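# Sort objects into matching labeled bins

## Task

Place every object into the bin whose label matches it, and leave any object that matches no label on the table. When done, no object may stick out over a bin's rim, every bin must rest flat on the table, and everything must stay in place by itself with the gripper no longer holding it.

## Robot and tools

Robot: one arm with five revolute joints and a parallel gripper. Columns, always in this order: shoulder pan, shoulder lift, elbow flex, wrist flex, wrist roll, then gripper opening. A larger pan angle swings the arm clockwise when viewed from above. The arm's own weight is roughly compensated but a carried object's weight is not, and gear friction usually leaves each joint 0.01 to 0.05 rad short of its target.

Scene frame: origin on the tabletop directly beneath the arm base; +z up; looking along +x, +y points left. The base may be slightly tilted relative to the table. Metres are used for positions.

Tool execute_actions. Argument "actions" is a list holding zero or one item; optional "pictures" (boolean) controls whether camera images come back (they do by default).
- Empty list: no command, just returns the current state.
- Move: {"rows": [[...], ...], "steps": n}. rows is one list of 1 to 15 rows for the single arm; each row has 6 numbers: five absolute joint target angles in radians (same scale as the Joint positions line), then the gripper opening. Each row is applied for one control step of 1/30 s; if there are fewer rows than steps, the last row repeats. steps is 1 to 15, default 15.
- Wait: {"steps": n} with no rows, n up to 300 control steps, counted from the previous result, so your own reply time uses some of it.
A refused call sends nothing to the robot.

Joint ranges (rad): pan -1.920 to 1.920, lift -1.745 to 1.745, elbow -1.690 to 1.580, wrist flex -1.658 to 1.658, wrist roll -2.744 to 2.841. True ends may differ by up to 0.037 rad either way. A target more than 0.037 beyond a stated end, and farther out than the joint's last reported angle, is refused. Targets beyond the true end are clipped to it, and the result then reports "joint sent to its limit" (possibly referring to an earlier, still-running action). Absence of that line does not prove more travel exists.

Gripper opening: a value from -1 (closed) to +1 (fully open, pad gap 0.106 m); 0 is about 0.074 m. The scale is linear in gripper joint travel, not in metres. Going from fully open to shut takes at least about 0.5 s (about 15 steps).

Motion limits: joint targets move at most 5 rad/s, reaching that speed in 0.13 s. Each step the target is held within a lead of the measured angle: 0.23 rad pan, 0.328 lift and elbow, 0.262 wrist flex, 0.224 wrist roll. If targets would move the gripper more than 70 mm from where it is measured, all joints are scaled back. Far targets therefore take several actions or waits. Between calls the arm keeps heading to the last row sent until it has nearly stopped or a step is HELD; afterwards only a new action makes it move or press further. Fingers still in motion finish moving.

Near the base (fingers pointing down, gripper within about 0.15 m of the pan axis) keep wrist roll between about -1.9 and 0.0 rad, otherwise the bracket or open finger may approach the arm and a warning appears.

Result lines: Joint positions gives the five angles (rad) and pad gap (m). grip_measured is the measured opening on the command's -1..1 scale. "joint command not followed" means the clearance check altered or blocked targets (mounting blocks or posts count as part of the arm). HELD marks steps where your row was not fully sent. MOTOR HOT appears from 55 °C; at 70 °C an OVER-TEMPERATURE FAULT stops the arm and hot motors go limp until cooled. Holding loads, even while you are thinking, warms motors, so do not linger while carrying. Results with pictures list any camera whose calibration changed.

Gripping: to hold something, command an opening noticeably below grip_measured; a larger gap squeezes harder, up to about 19 to 25 N per pad for objects up to about 5 cm wide. Keeping the command more than about 0.08 below grip_measured for around 2 s total may make the force fade silently. Commanding above grip_measured restores force but releases the object. Occasional brief tugs may act on a held part or nudge loose objects.

Overload: pressing for about 2 s in total against something rigid can weaken a joint's motor without notice; waiting does not cure it. Fix it by commanding that joint about 0.15 rad away from the obstruction, measured from its reported angle.

Tool zoom_image: {"camera": name, "region": [x0, y0, x1, y1]}, pixel coordinates in that camera's latest full image, (0,0) at top-left, region at most 504 by 504. Cameras (all 672x504): cam_head_left, cam_head_right, cam_high, cam_low, cam_wrist. Calibration gives K, distortion D and T_world_to_cam mapping the scene frame into each camera frame; cam_wrist's pose is not given. Fixed cameras may be off by roughly 2.3 degrees and 9 mm.

Tool finished_scene: {"scene": n}, the current scene's number. It is irreversible; the result tells whether the goal was met and gives the next task if any. Always end with this call rather than a plain reply. Before calling, release everything and move the gripper clear so objects rest on their own.

Avoid: knocking or placing anything off the table, dropping objects from height, slamming, hard collisions and strong pushes, tipping bins, and leaving objects poking over bin rims. Move smoothly and economically, and work quickly since elapsed time matters.

Each tool is called after "Emit:" in YAML: its name, and indented under it one key for each argument.

## Session

Emit:
execute_actions:
  actions: []

Scene clock: 0.00 s of 7600.00 s.
grip_measured=+1.00
Joint positions: [ 1.429 -0.156 -0.411  1.298 -1.363  0.106]
Motor temperatures (°C, as the motors report them): [26 28 26 24 27]

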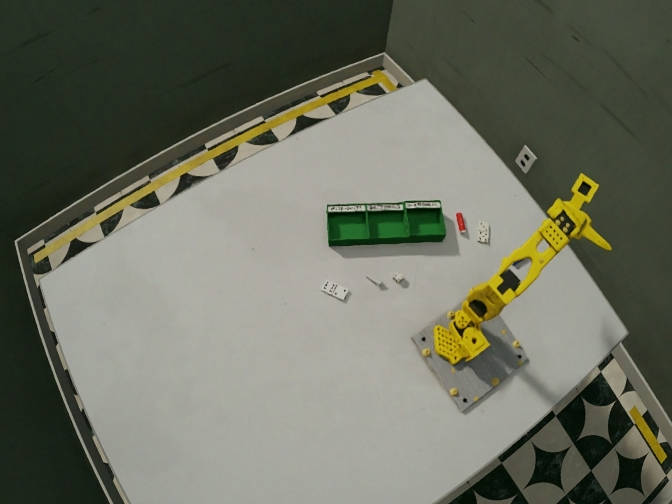

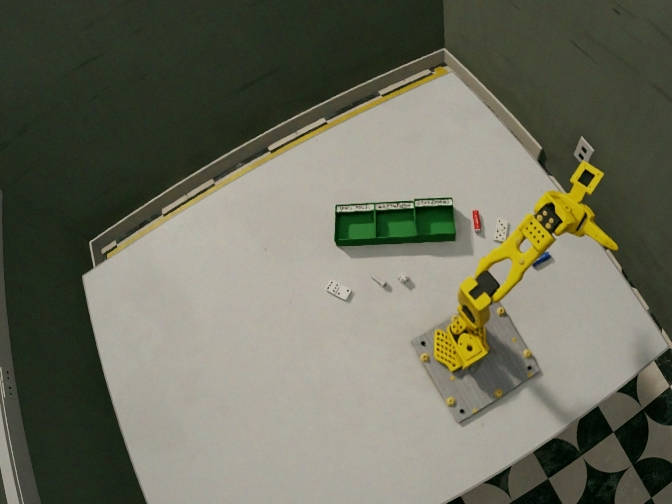

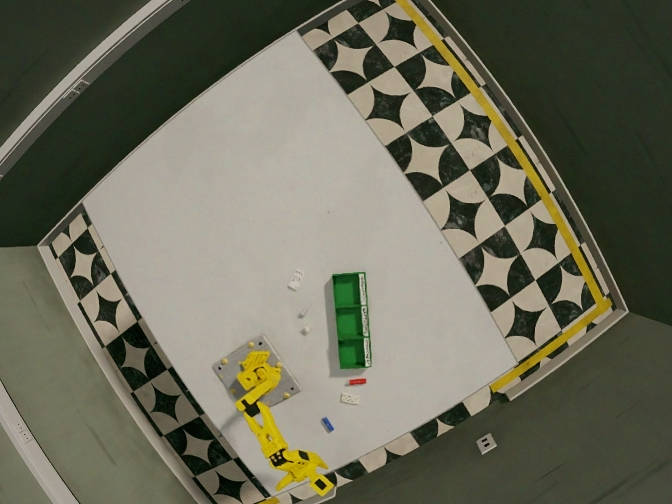

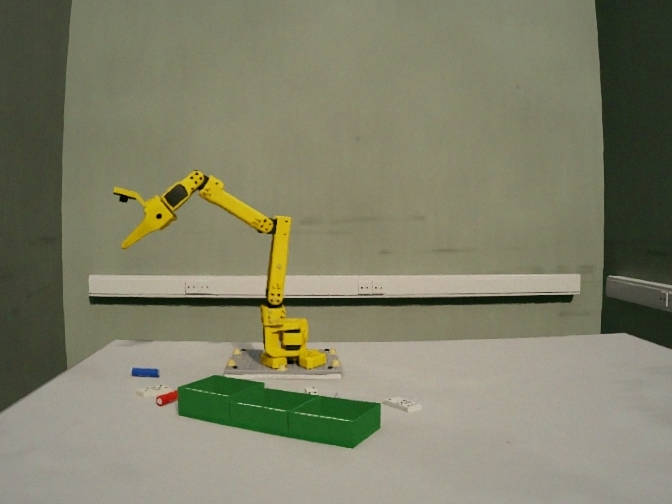

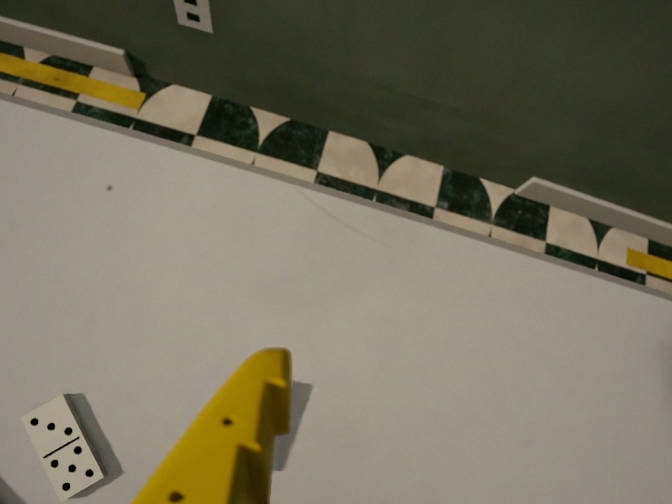

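Emit:
zoom_image:
  camera: "cam_head_left"
  region: [310, 190, 510, 310]

Emit:
zoom_image:
  camera: "cam_high"
  region: [270, 250, 410, 450]

Emit:
zoom_image:
  camera: "cam_low"
  region: [100, 150, 440, 450]

Region (310, 190, 510, 310) of cam_head_left's 672x504 image, scaled by 2.520, with more detail than that image has; it fills the top 302 rows of this view, and the rest is white.

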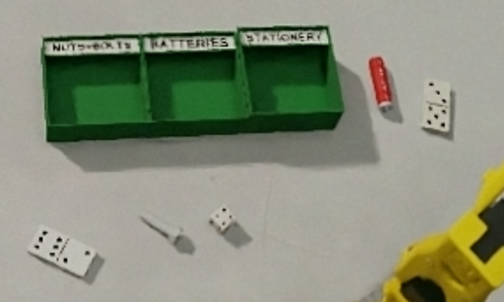

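Region (270, 250, 410, 450) of cam_high's 672x504 image, scaled by 2.520, with more detail than that image has; it fills the left 353 columns of this view, and the rest is white.

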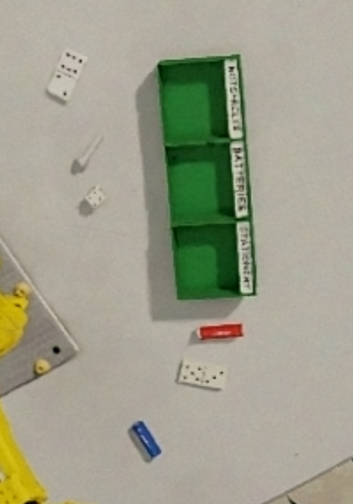

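Region (100, 150, 440, 450) of cam_low's 672x504 image, scaled by 1.482, with more detail than that image has; it fills the top 445 rows of this view, and the rest is white.

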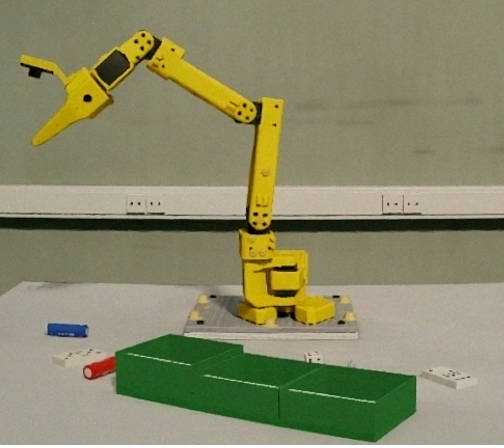

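Emit:
execute_actions:
  actions:
    - {"rows":[[1.44,0.0,-0.4,1.45,-1.363,1],[1.44,0.1,-0.4,1.55,-1.363,1],[1.44,0.2,-0.42,1.62,-1.363,1]],"steps":15}

Scene clock: 13.93 s of 7600.00 s.
grip_measured=+1.00
Joint positions: [ 1.435  0.185 -0.413  1.613 -1.363  0.106]
Motor temperatures (°C, as the motors report them): [26 28 26 24 27]
Steps of this call (steps 1 to 90: nothing new was sent; then 10.43 s passed at rest; steps 91 to 105: all 15 steps of this action). Readings (joint positions):
91: [1.430 -0.156 -0.411 1.298 -1.363]
92: [1.430 -0.150 -0.411 1.306 -1.363]
94: [1.432 -0.074 -0.413 1.381 -1.363]
98: [1.435 0.148 -0.413 1.570 -1.363]
105: the state above

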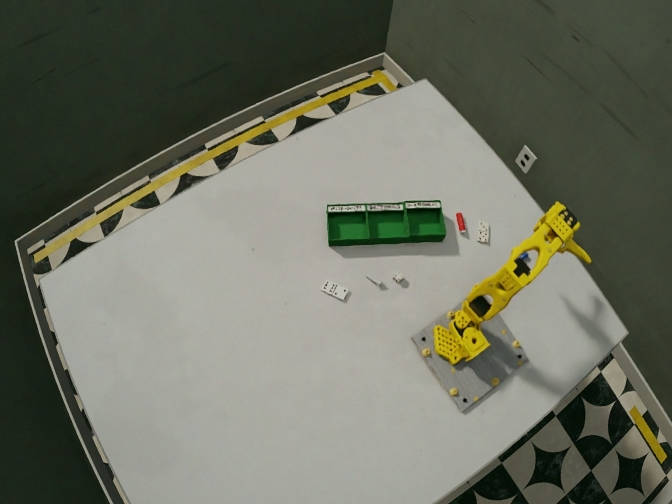

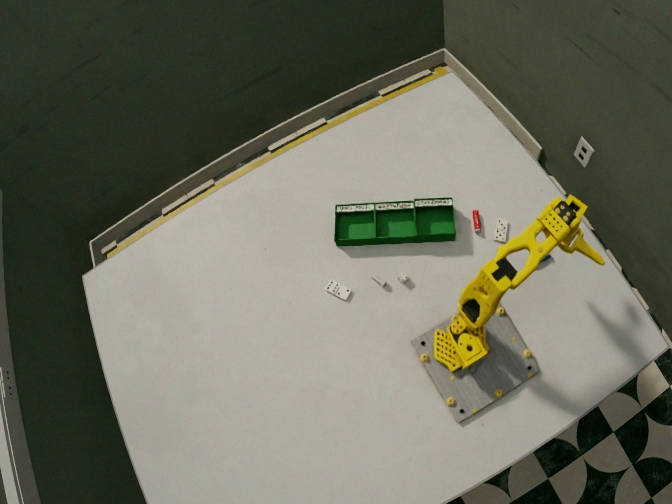

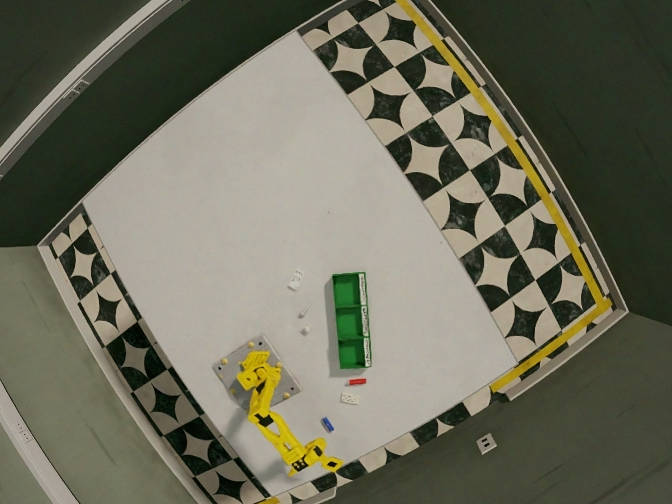

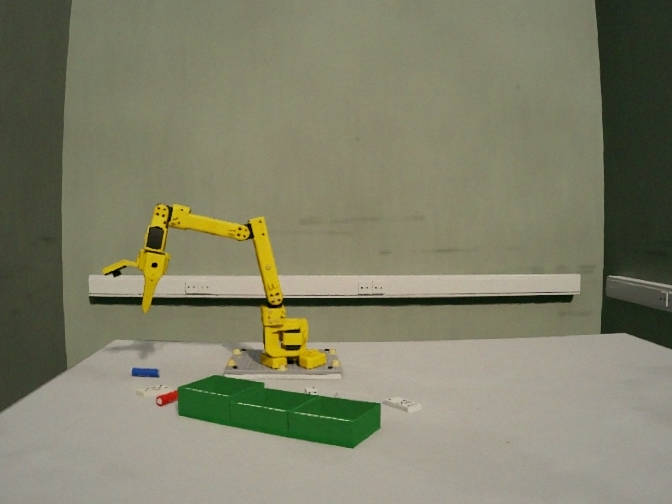

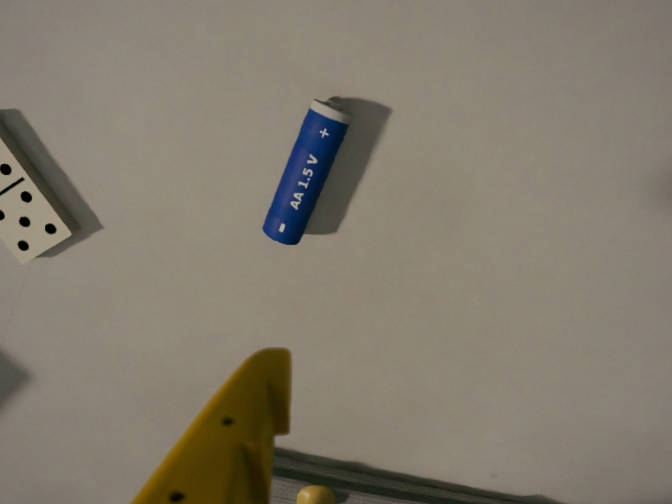

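Emit:
execute_actions:
  actions:
    - {"rows":[[1.40,0.23,-0.37,1.52,-1.5,0.3],[1.40,0.283,-0.31,1.41,-1.6,0.3]],"steps":15}

Scene clock: 19.40 s of 7600.00 s.
grip_measured=+0.32
Joint positions: [ 1.406  0.268 -0.329  1.418 -1.593  0.091]
Motor temperatures (°C, as the motors report them): [26 28 26 24 27]
Steps of this call (steps 1 to 15: the robot went on to your last target; steps 16 to 90: nothing new was sent; then 1.97 s passed at rest; steps 91 to 105: all 15 steps of this action). Readings (joint positions):
91: [1.435 0.185 -0.413 1.613 -1.363]
92: [1.430 0.194 -0.410 1.606 -1.372]
94: [1.417 0.234 -0.368 1.534 -1.453]
98: [1.406 0.268 -0.329 1.430 -1.576]
105: the state above

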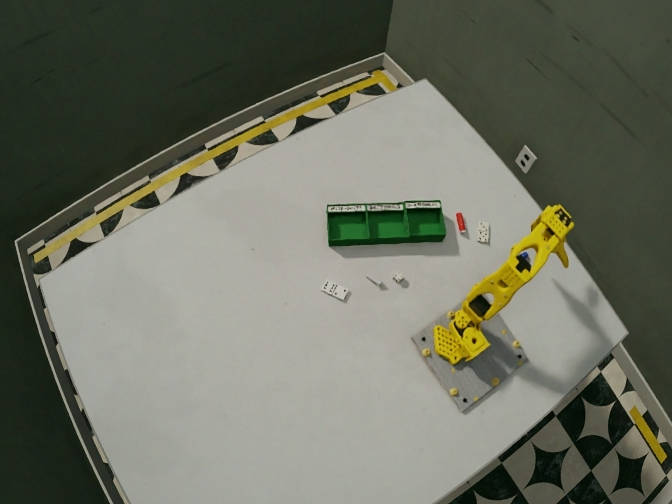

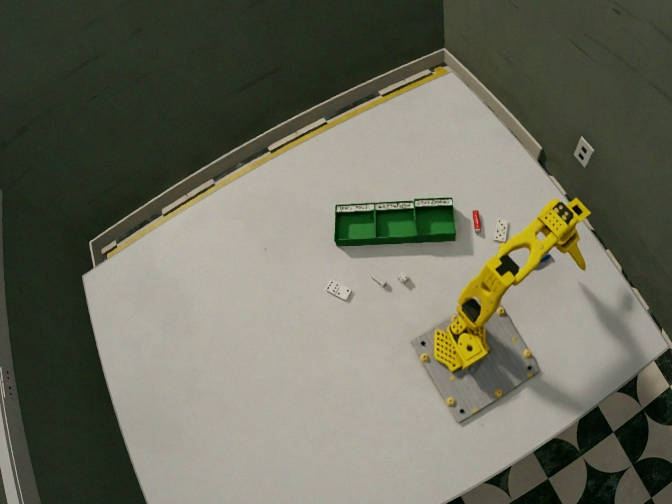

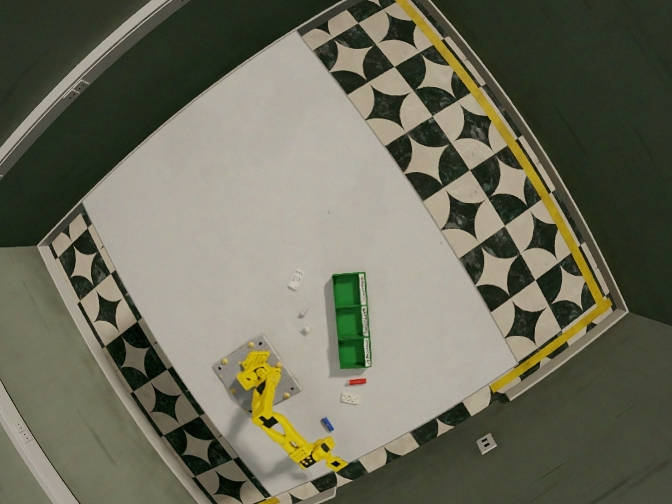

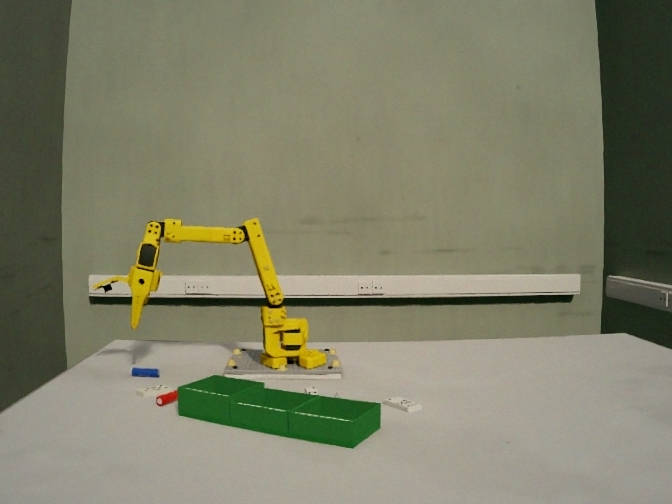

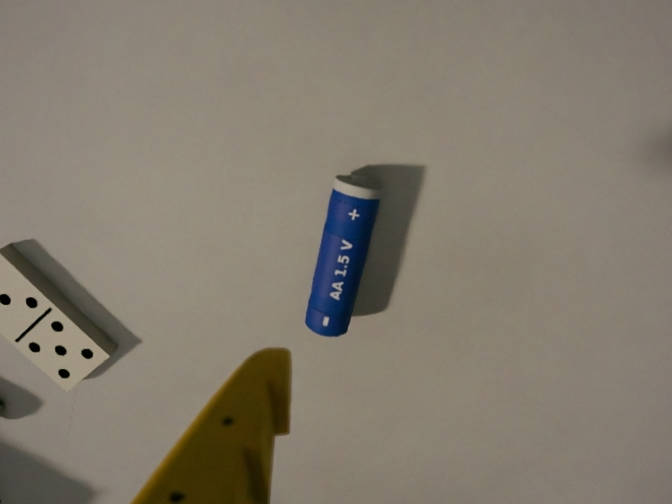

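Emit:
execute_actions:
  actions:
    - {"rows":[[1.40,0.32,-0.25,1.40,-1.7,0.0],[1.40,0.38,-0.16,1.31,-1.77,0.0]],"steps":15}

Emit:
zoom_image:
  camera: "cam_low"
  region: [80, 200, 280, 400]

Scene clock: 23.83 s of 7600.00 s.
grip_measured=+0.01
Joint positions: [ 1.406  0.366 -0.178  1.318 -1.761  0.074]
Motor temperatures (°C, as the motors report them): [26 28 26 24 27]
Steps of this call (steps 1 to 15: the robot went on to your last target; steps 16 to 90: nothing new was sent; then 0.93 s passed at rest; steps 91 to 105: all 15 steps of this action). Readings (joint positions):
91: [1.406 0.269 -0.329 1.416 -1.594]
92: [1.406 0.277 -0.318 1.413 -1.605]
94: [1.406 0.323 -0.252 1.375 -1.677]
98: [1.406 0.366 -0.178 1.324 -1.752]
105: the state above

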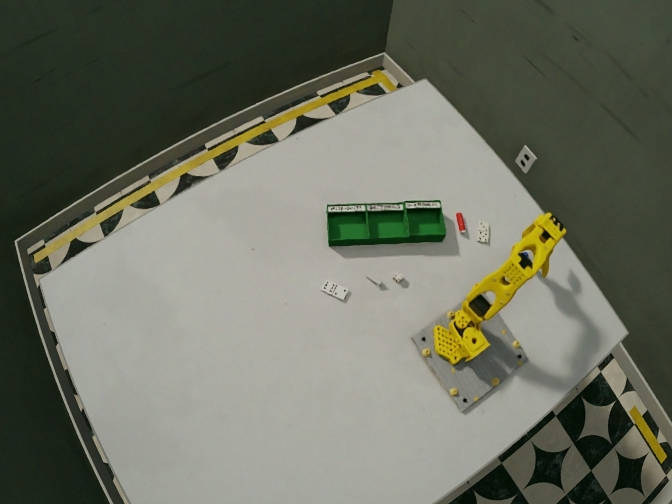

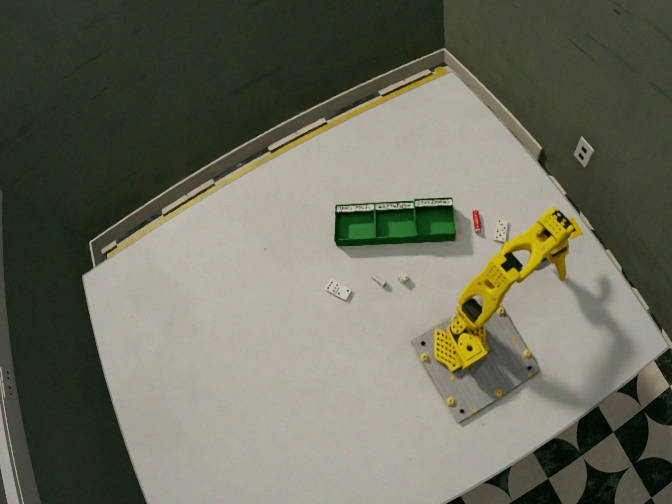

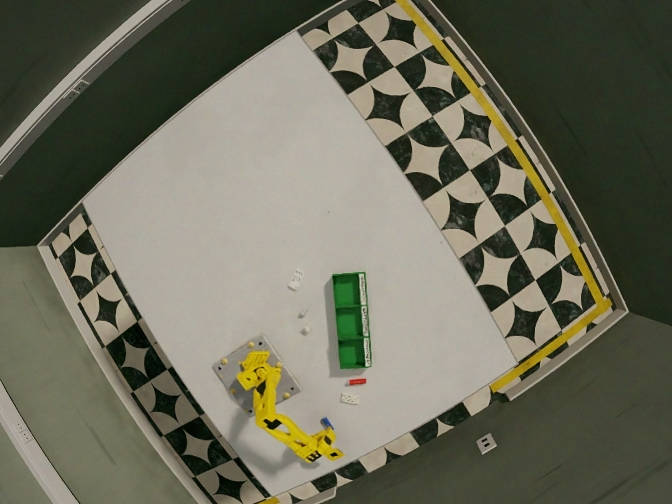

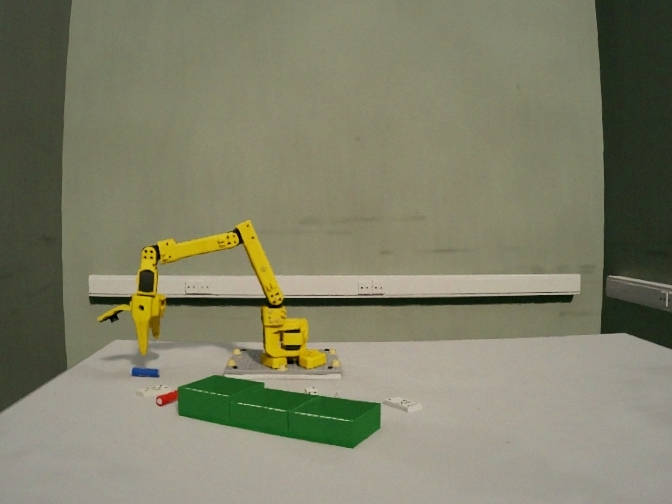

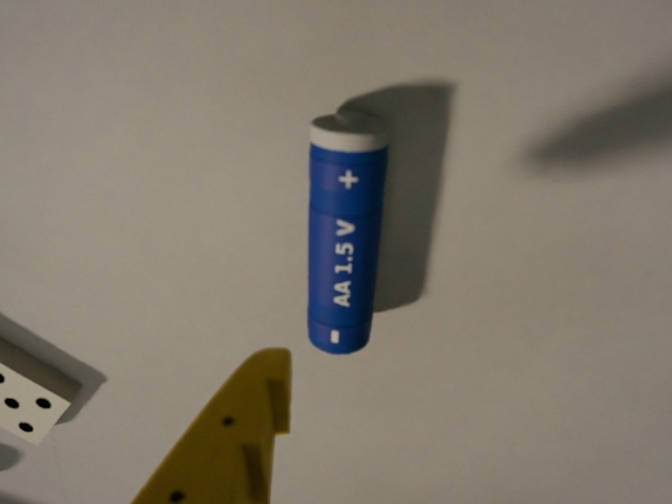

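Region (80, 200, 280, 400) of cam_low's 672x504 image, scaled by 2.520, with more detail than that image has.

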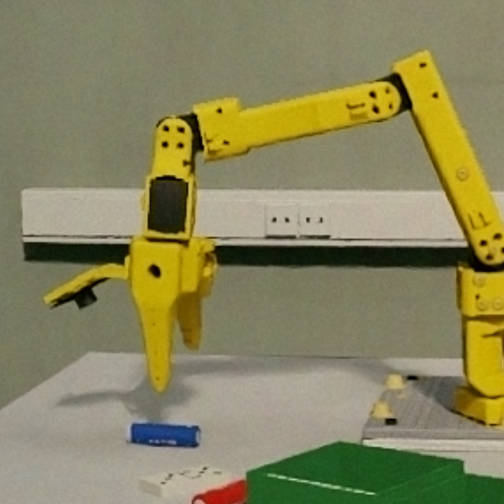

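Emit:
execute_actions:
  actions:
    - {"rows":[[1.40,0.40,-0.10,1.23,-1.77,-0.3],[1.40,0.42,-0.05,1.16,-1.77,-0.4]],"steps":15}

Emit:
zoom_image:
  camera: "cam_low"
  region: [80, 200, 280, 400]

Scene clock: 26.17 s of 7600.00 s.
grip_measured=-0.39
Joint positions: [ 1.404  0.404 -0.068  1.168 -1.761  0.048]
Motor temperatures (°C, as the motors report them): [26 28 26 24 27]
Steps of this call (steps 1 to 15: the robot went on to your last target; steps 16 to 55: nothing new was sent; steps 56 to 70: all 15 steps of this action). Readings (joint positions):
56: [1.406 0.366 -0.177 1.317 -1.761]
57: [1.406 0.372 -0.166 1.306 -1.761]
59: [1.406 0.393 -0.112 1.240 -1.761]
63: [1.404 0.404 -0.068 1.174 -1.761]
70: the state above

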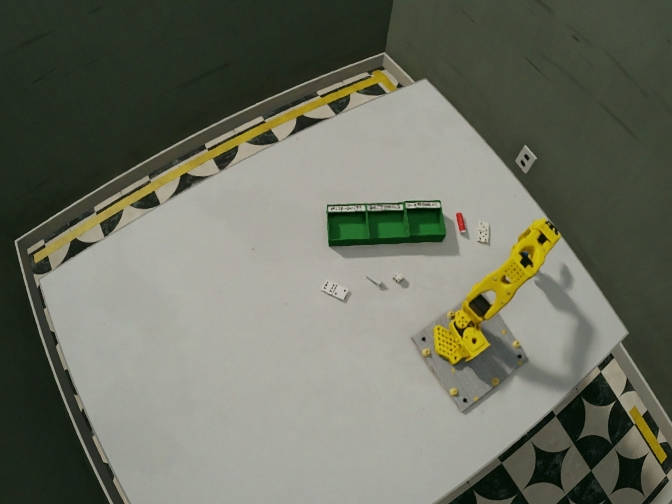

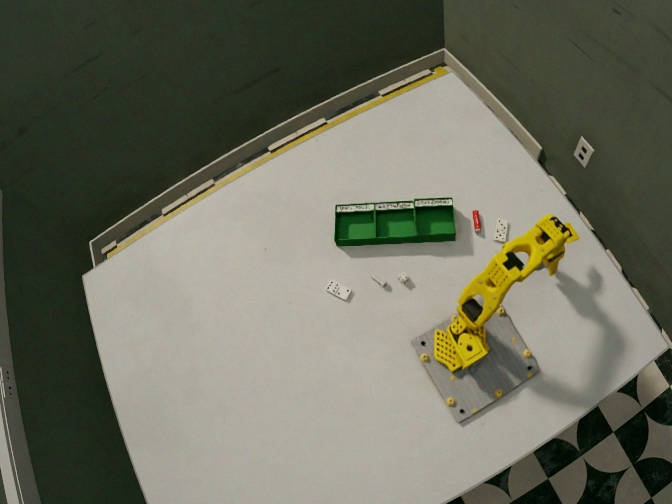

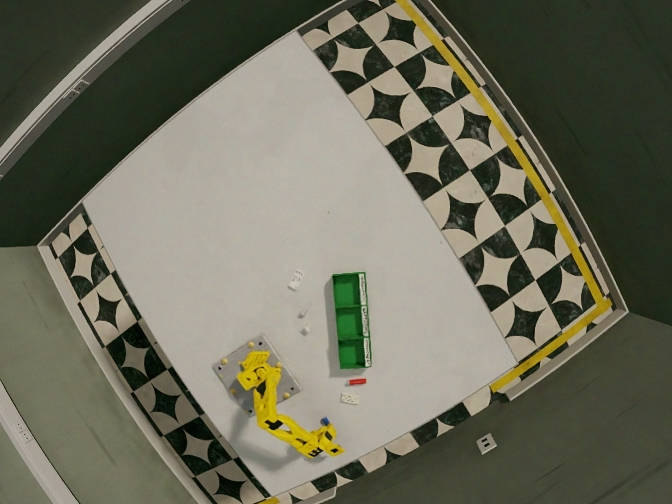

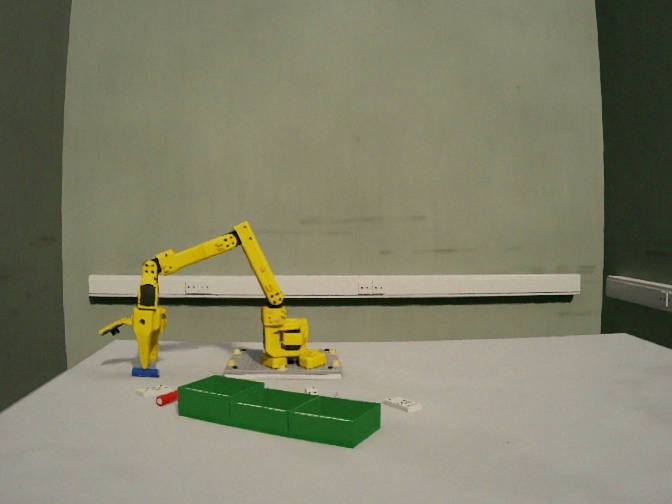

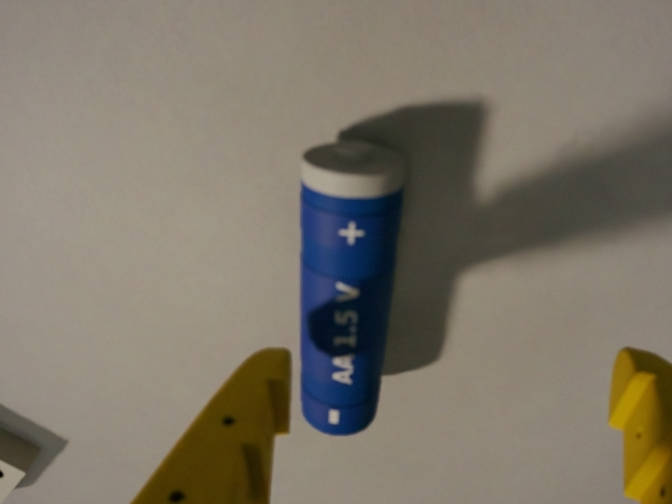

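Region (80, 200, 280, 400) of cam_low's 672x504 image, scaled by 2.520, with more detail than that image has.

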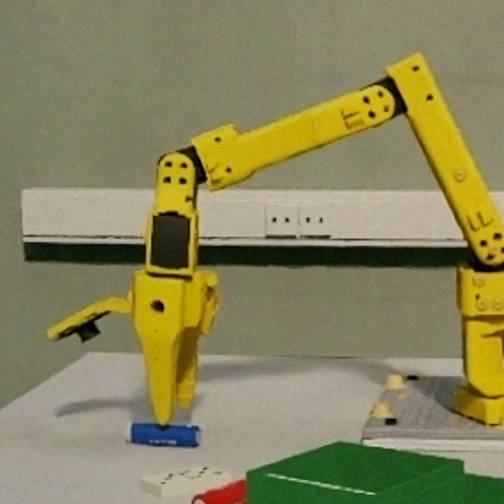

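Emit:
execute_actions:
  actions:
    - {"rows":[[1.375,0.42,-0.05,1.16,-1.77,-0.4],[1.375,0.42,-0.05,1.16,-1.77,-0.4],[1.375,0.42,-0.05,1.16,-1.77,-0.4],[1.375,0.42,-0.05,1.16,-1.77,-0.4],[1.375,0.45,-0.03,1.11,-1.77,-0.4]],"steps":15}

Scene clock: 28.03 s of 7600.00 s.
grip_measured=-0.39
Joint positions: [ 1.381  0.433 -0.048  1.117 -1.763  0.048]
Motor temperatures (°C, as the motors report them): [26 28 26 24 27]
Steps of this call (steps 1 to 15: the robot went on to your last target; steps 16 to 41: nothing new was sent; steps 42 to 56: all 15 steps of this action). Readings (joint positions):
42: [1.404 0.404 -0.068 1.168 -1.763]
43: [1.400 0.404 -0.068 1.168 -1.763]
45: [1.388 0.404 -0.068 1.168 -1.763]
49: [1.381 0.429 -0.049 1.132 -1.763]
56: the state above

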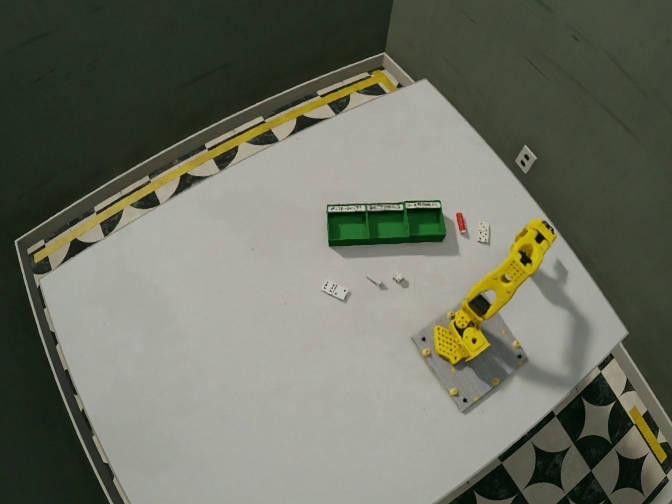

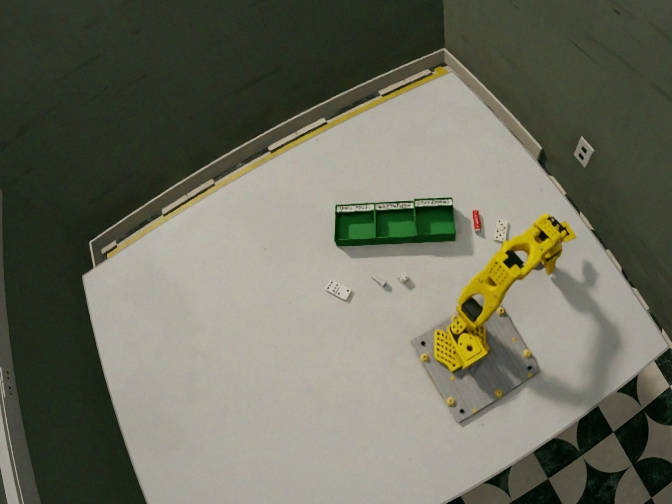

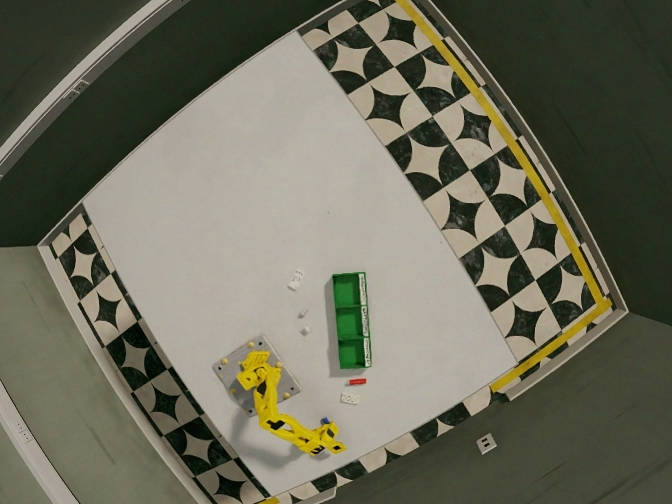

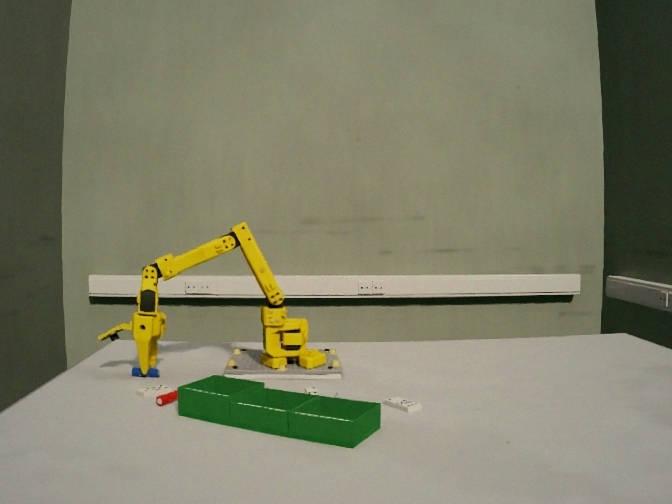

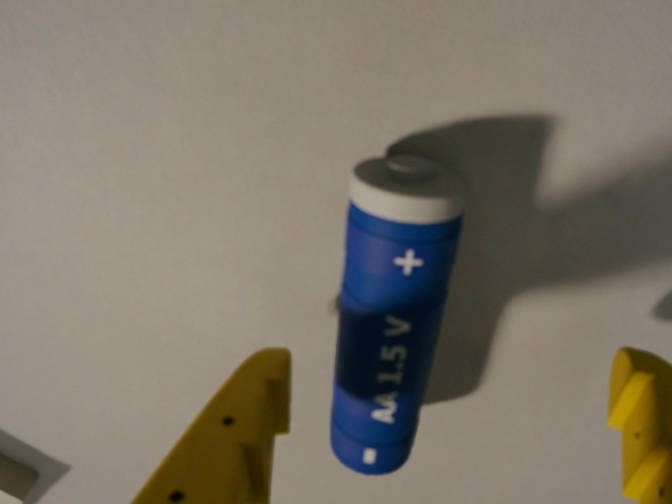

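Emit:
execute_actions:
  actions:
    - {"rows":[[1.375,0.45,-0.03,1.11,-1.77,-0.6],[1.375,0.45,-0.03,1.11,-1.77,-0.7],[1.375,0.45,-0.03,1.11,-1.77,-0.8],[1.375,0.45,-0.03,1.11,-1.77,-0.88]],"steps":15}

Scene clock: 29.83 s of 7600.00 s.
grip_measured=-0.84
Joint positions: [ 1.38   0.433 -0.048  1.117 -1.763  0.014]
Motor temperatures (°C, as the motors report them): [26 28 26 24 27]
Steps of this call (steps 1 to 15: the robot went on to your last target; steps 16 to 39: nothing new was sent; steps 40 to 54: all 15 steps of this action). Readings (joint positions):
40: [1.381 0.433 -0.048 1.117 -1.763]
41: [1.381 0.433 -0.048 1.117 -1.763]
43: [1.381 0.433 -0.048 1.117 -1.763]
47: [1.381 0.433 -0.048 1.117 -1.763]
54: the state above

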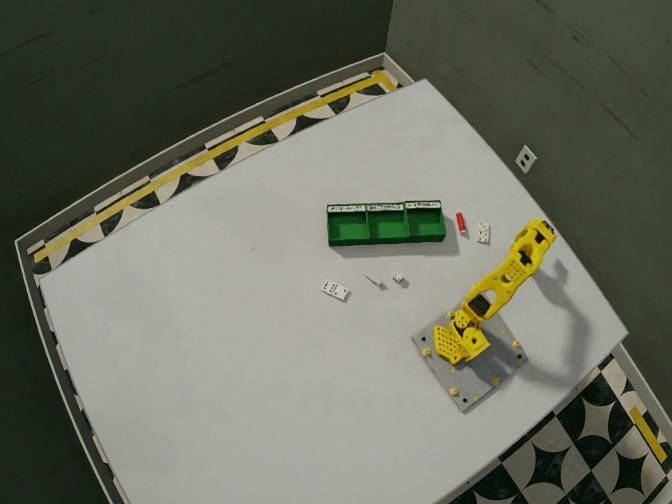

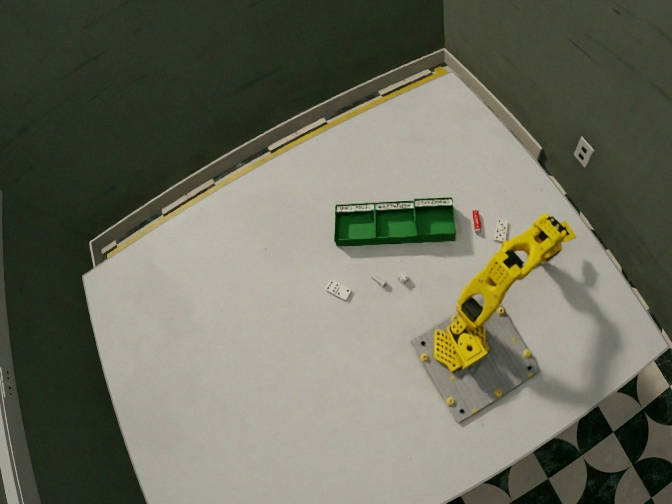

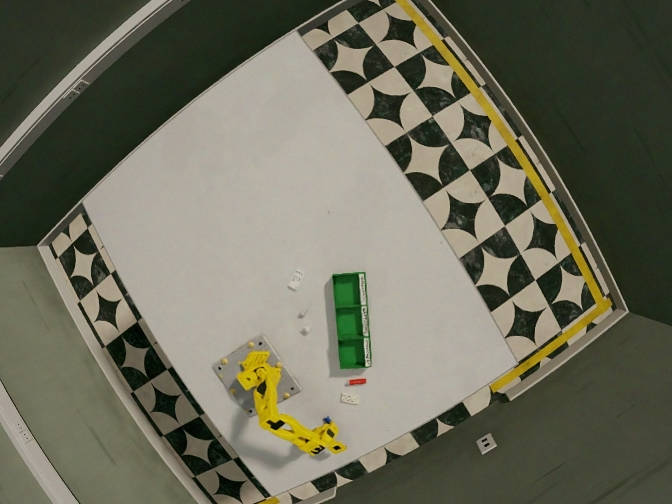

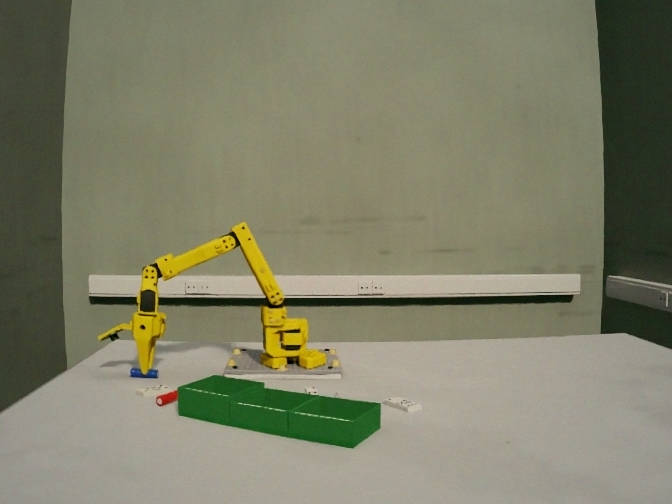

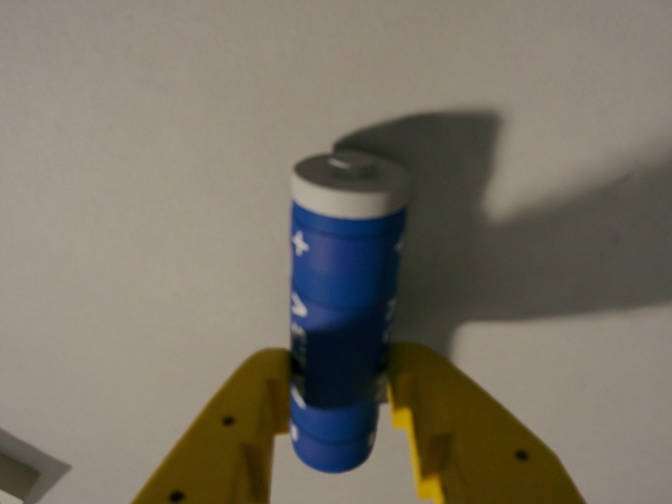

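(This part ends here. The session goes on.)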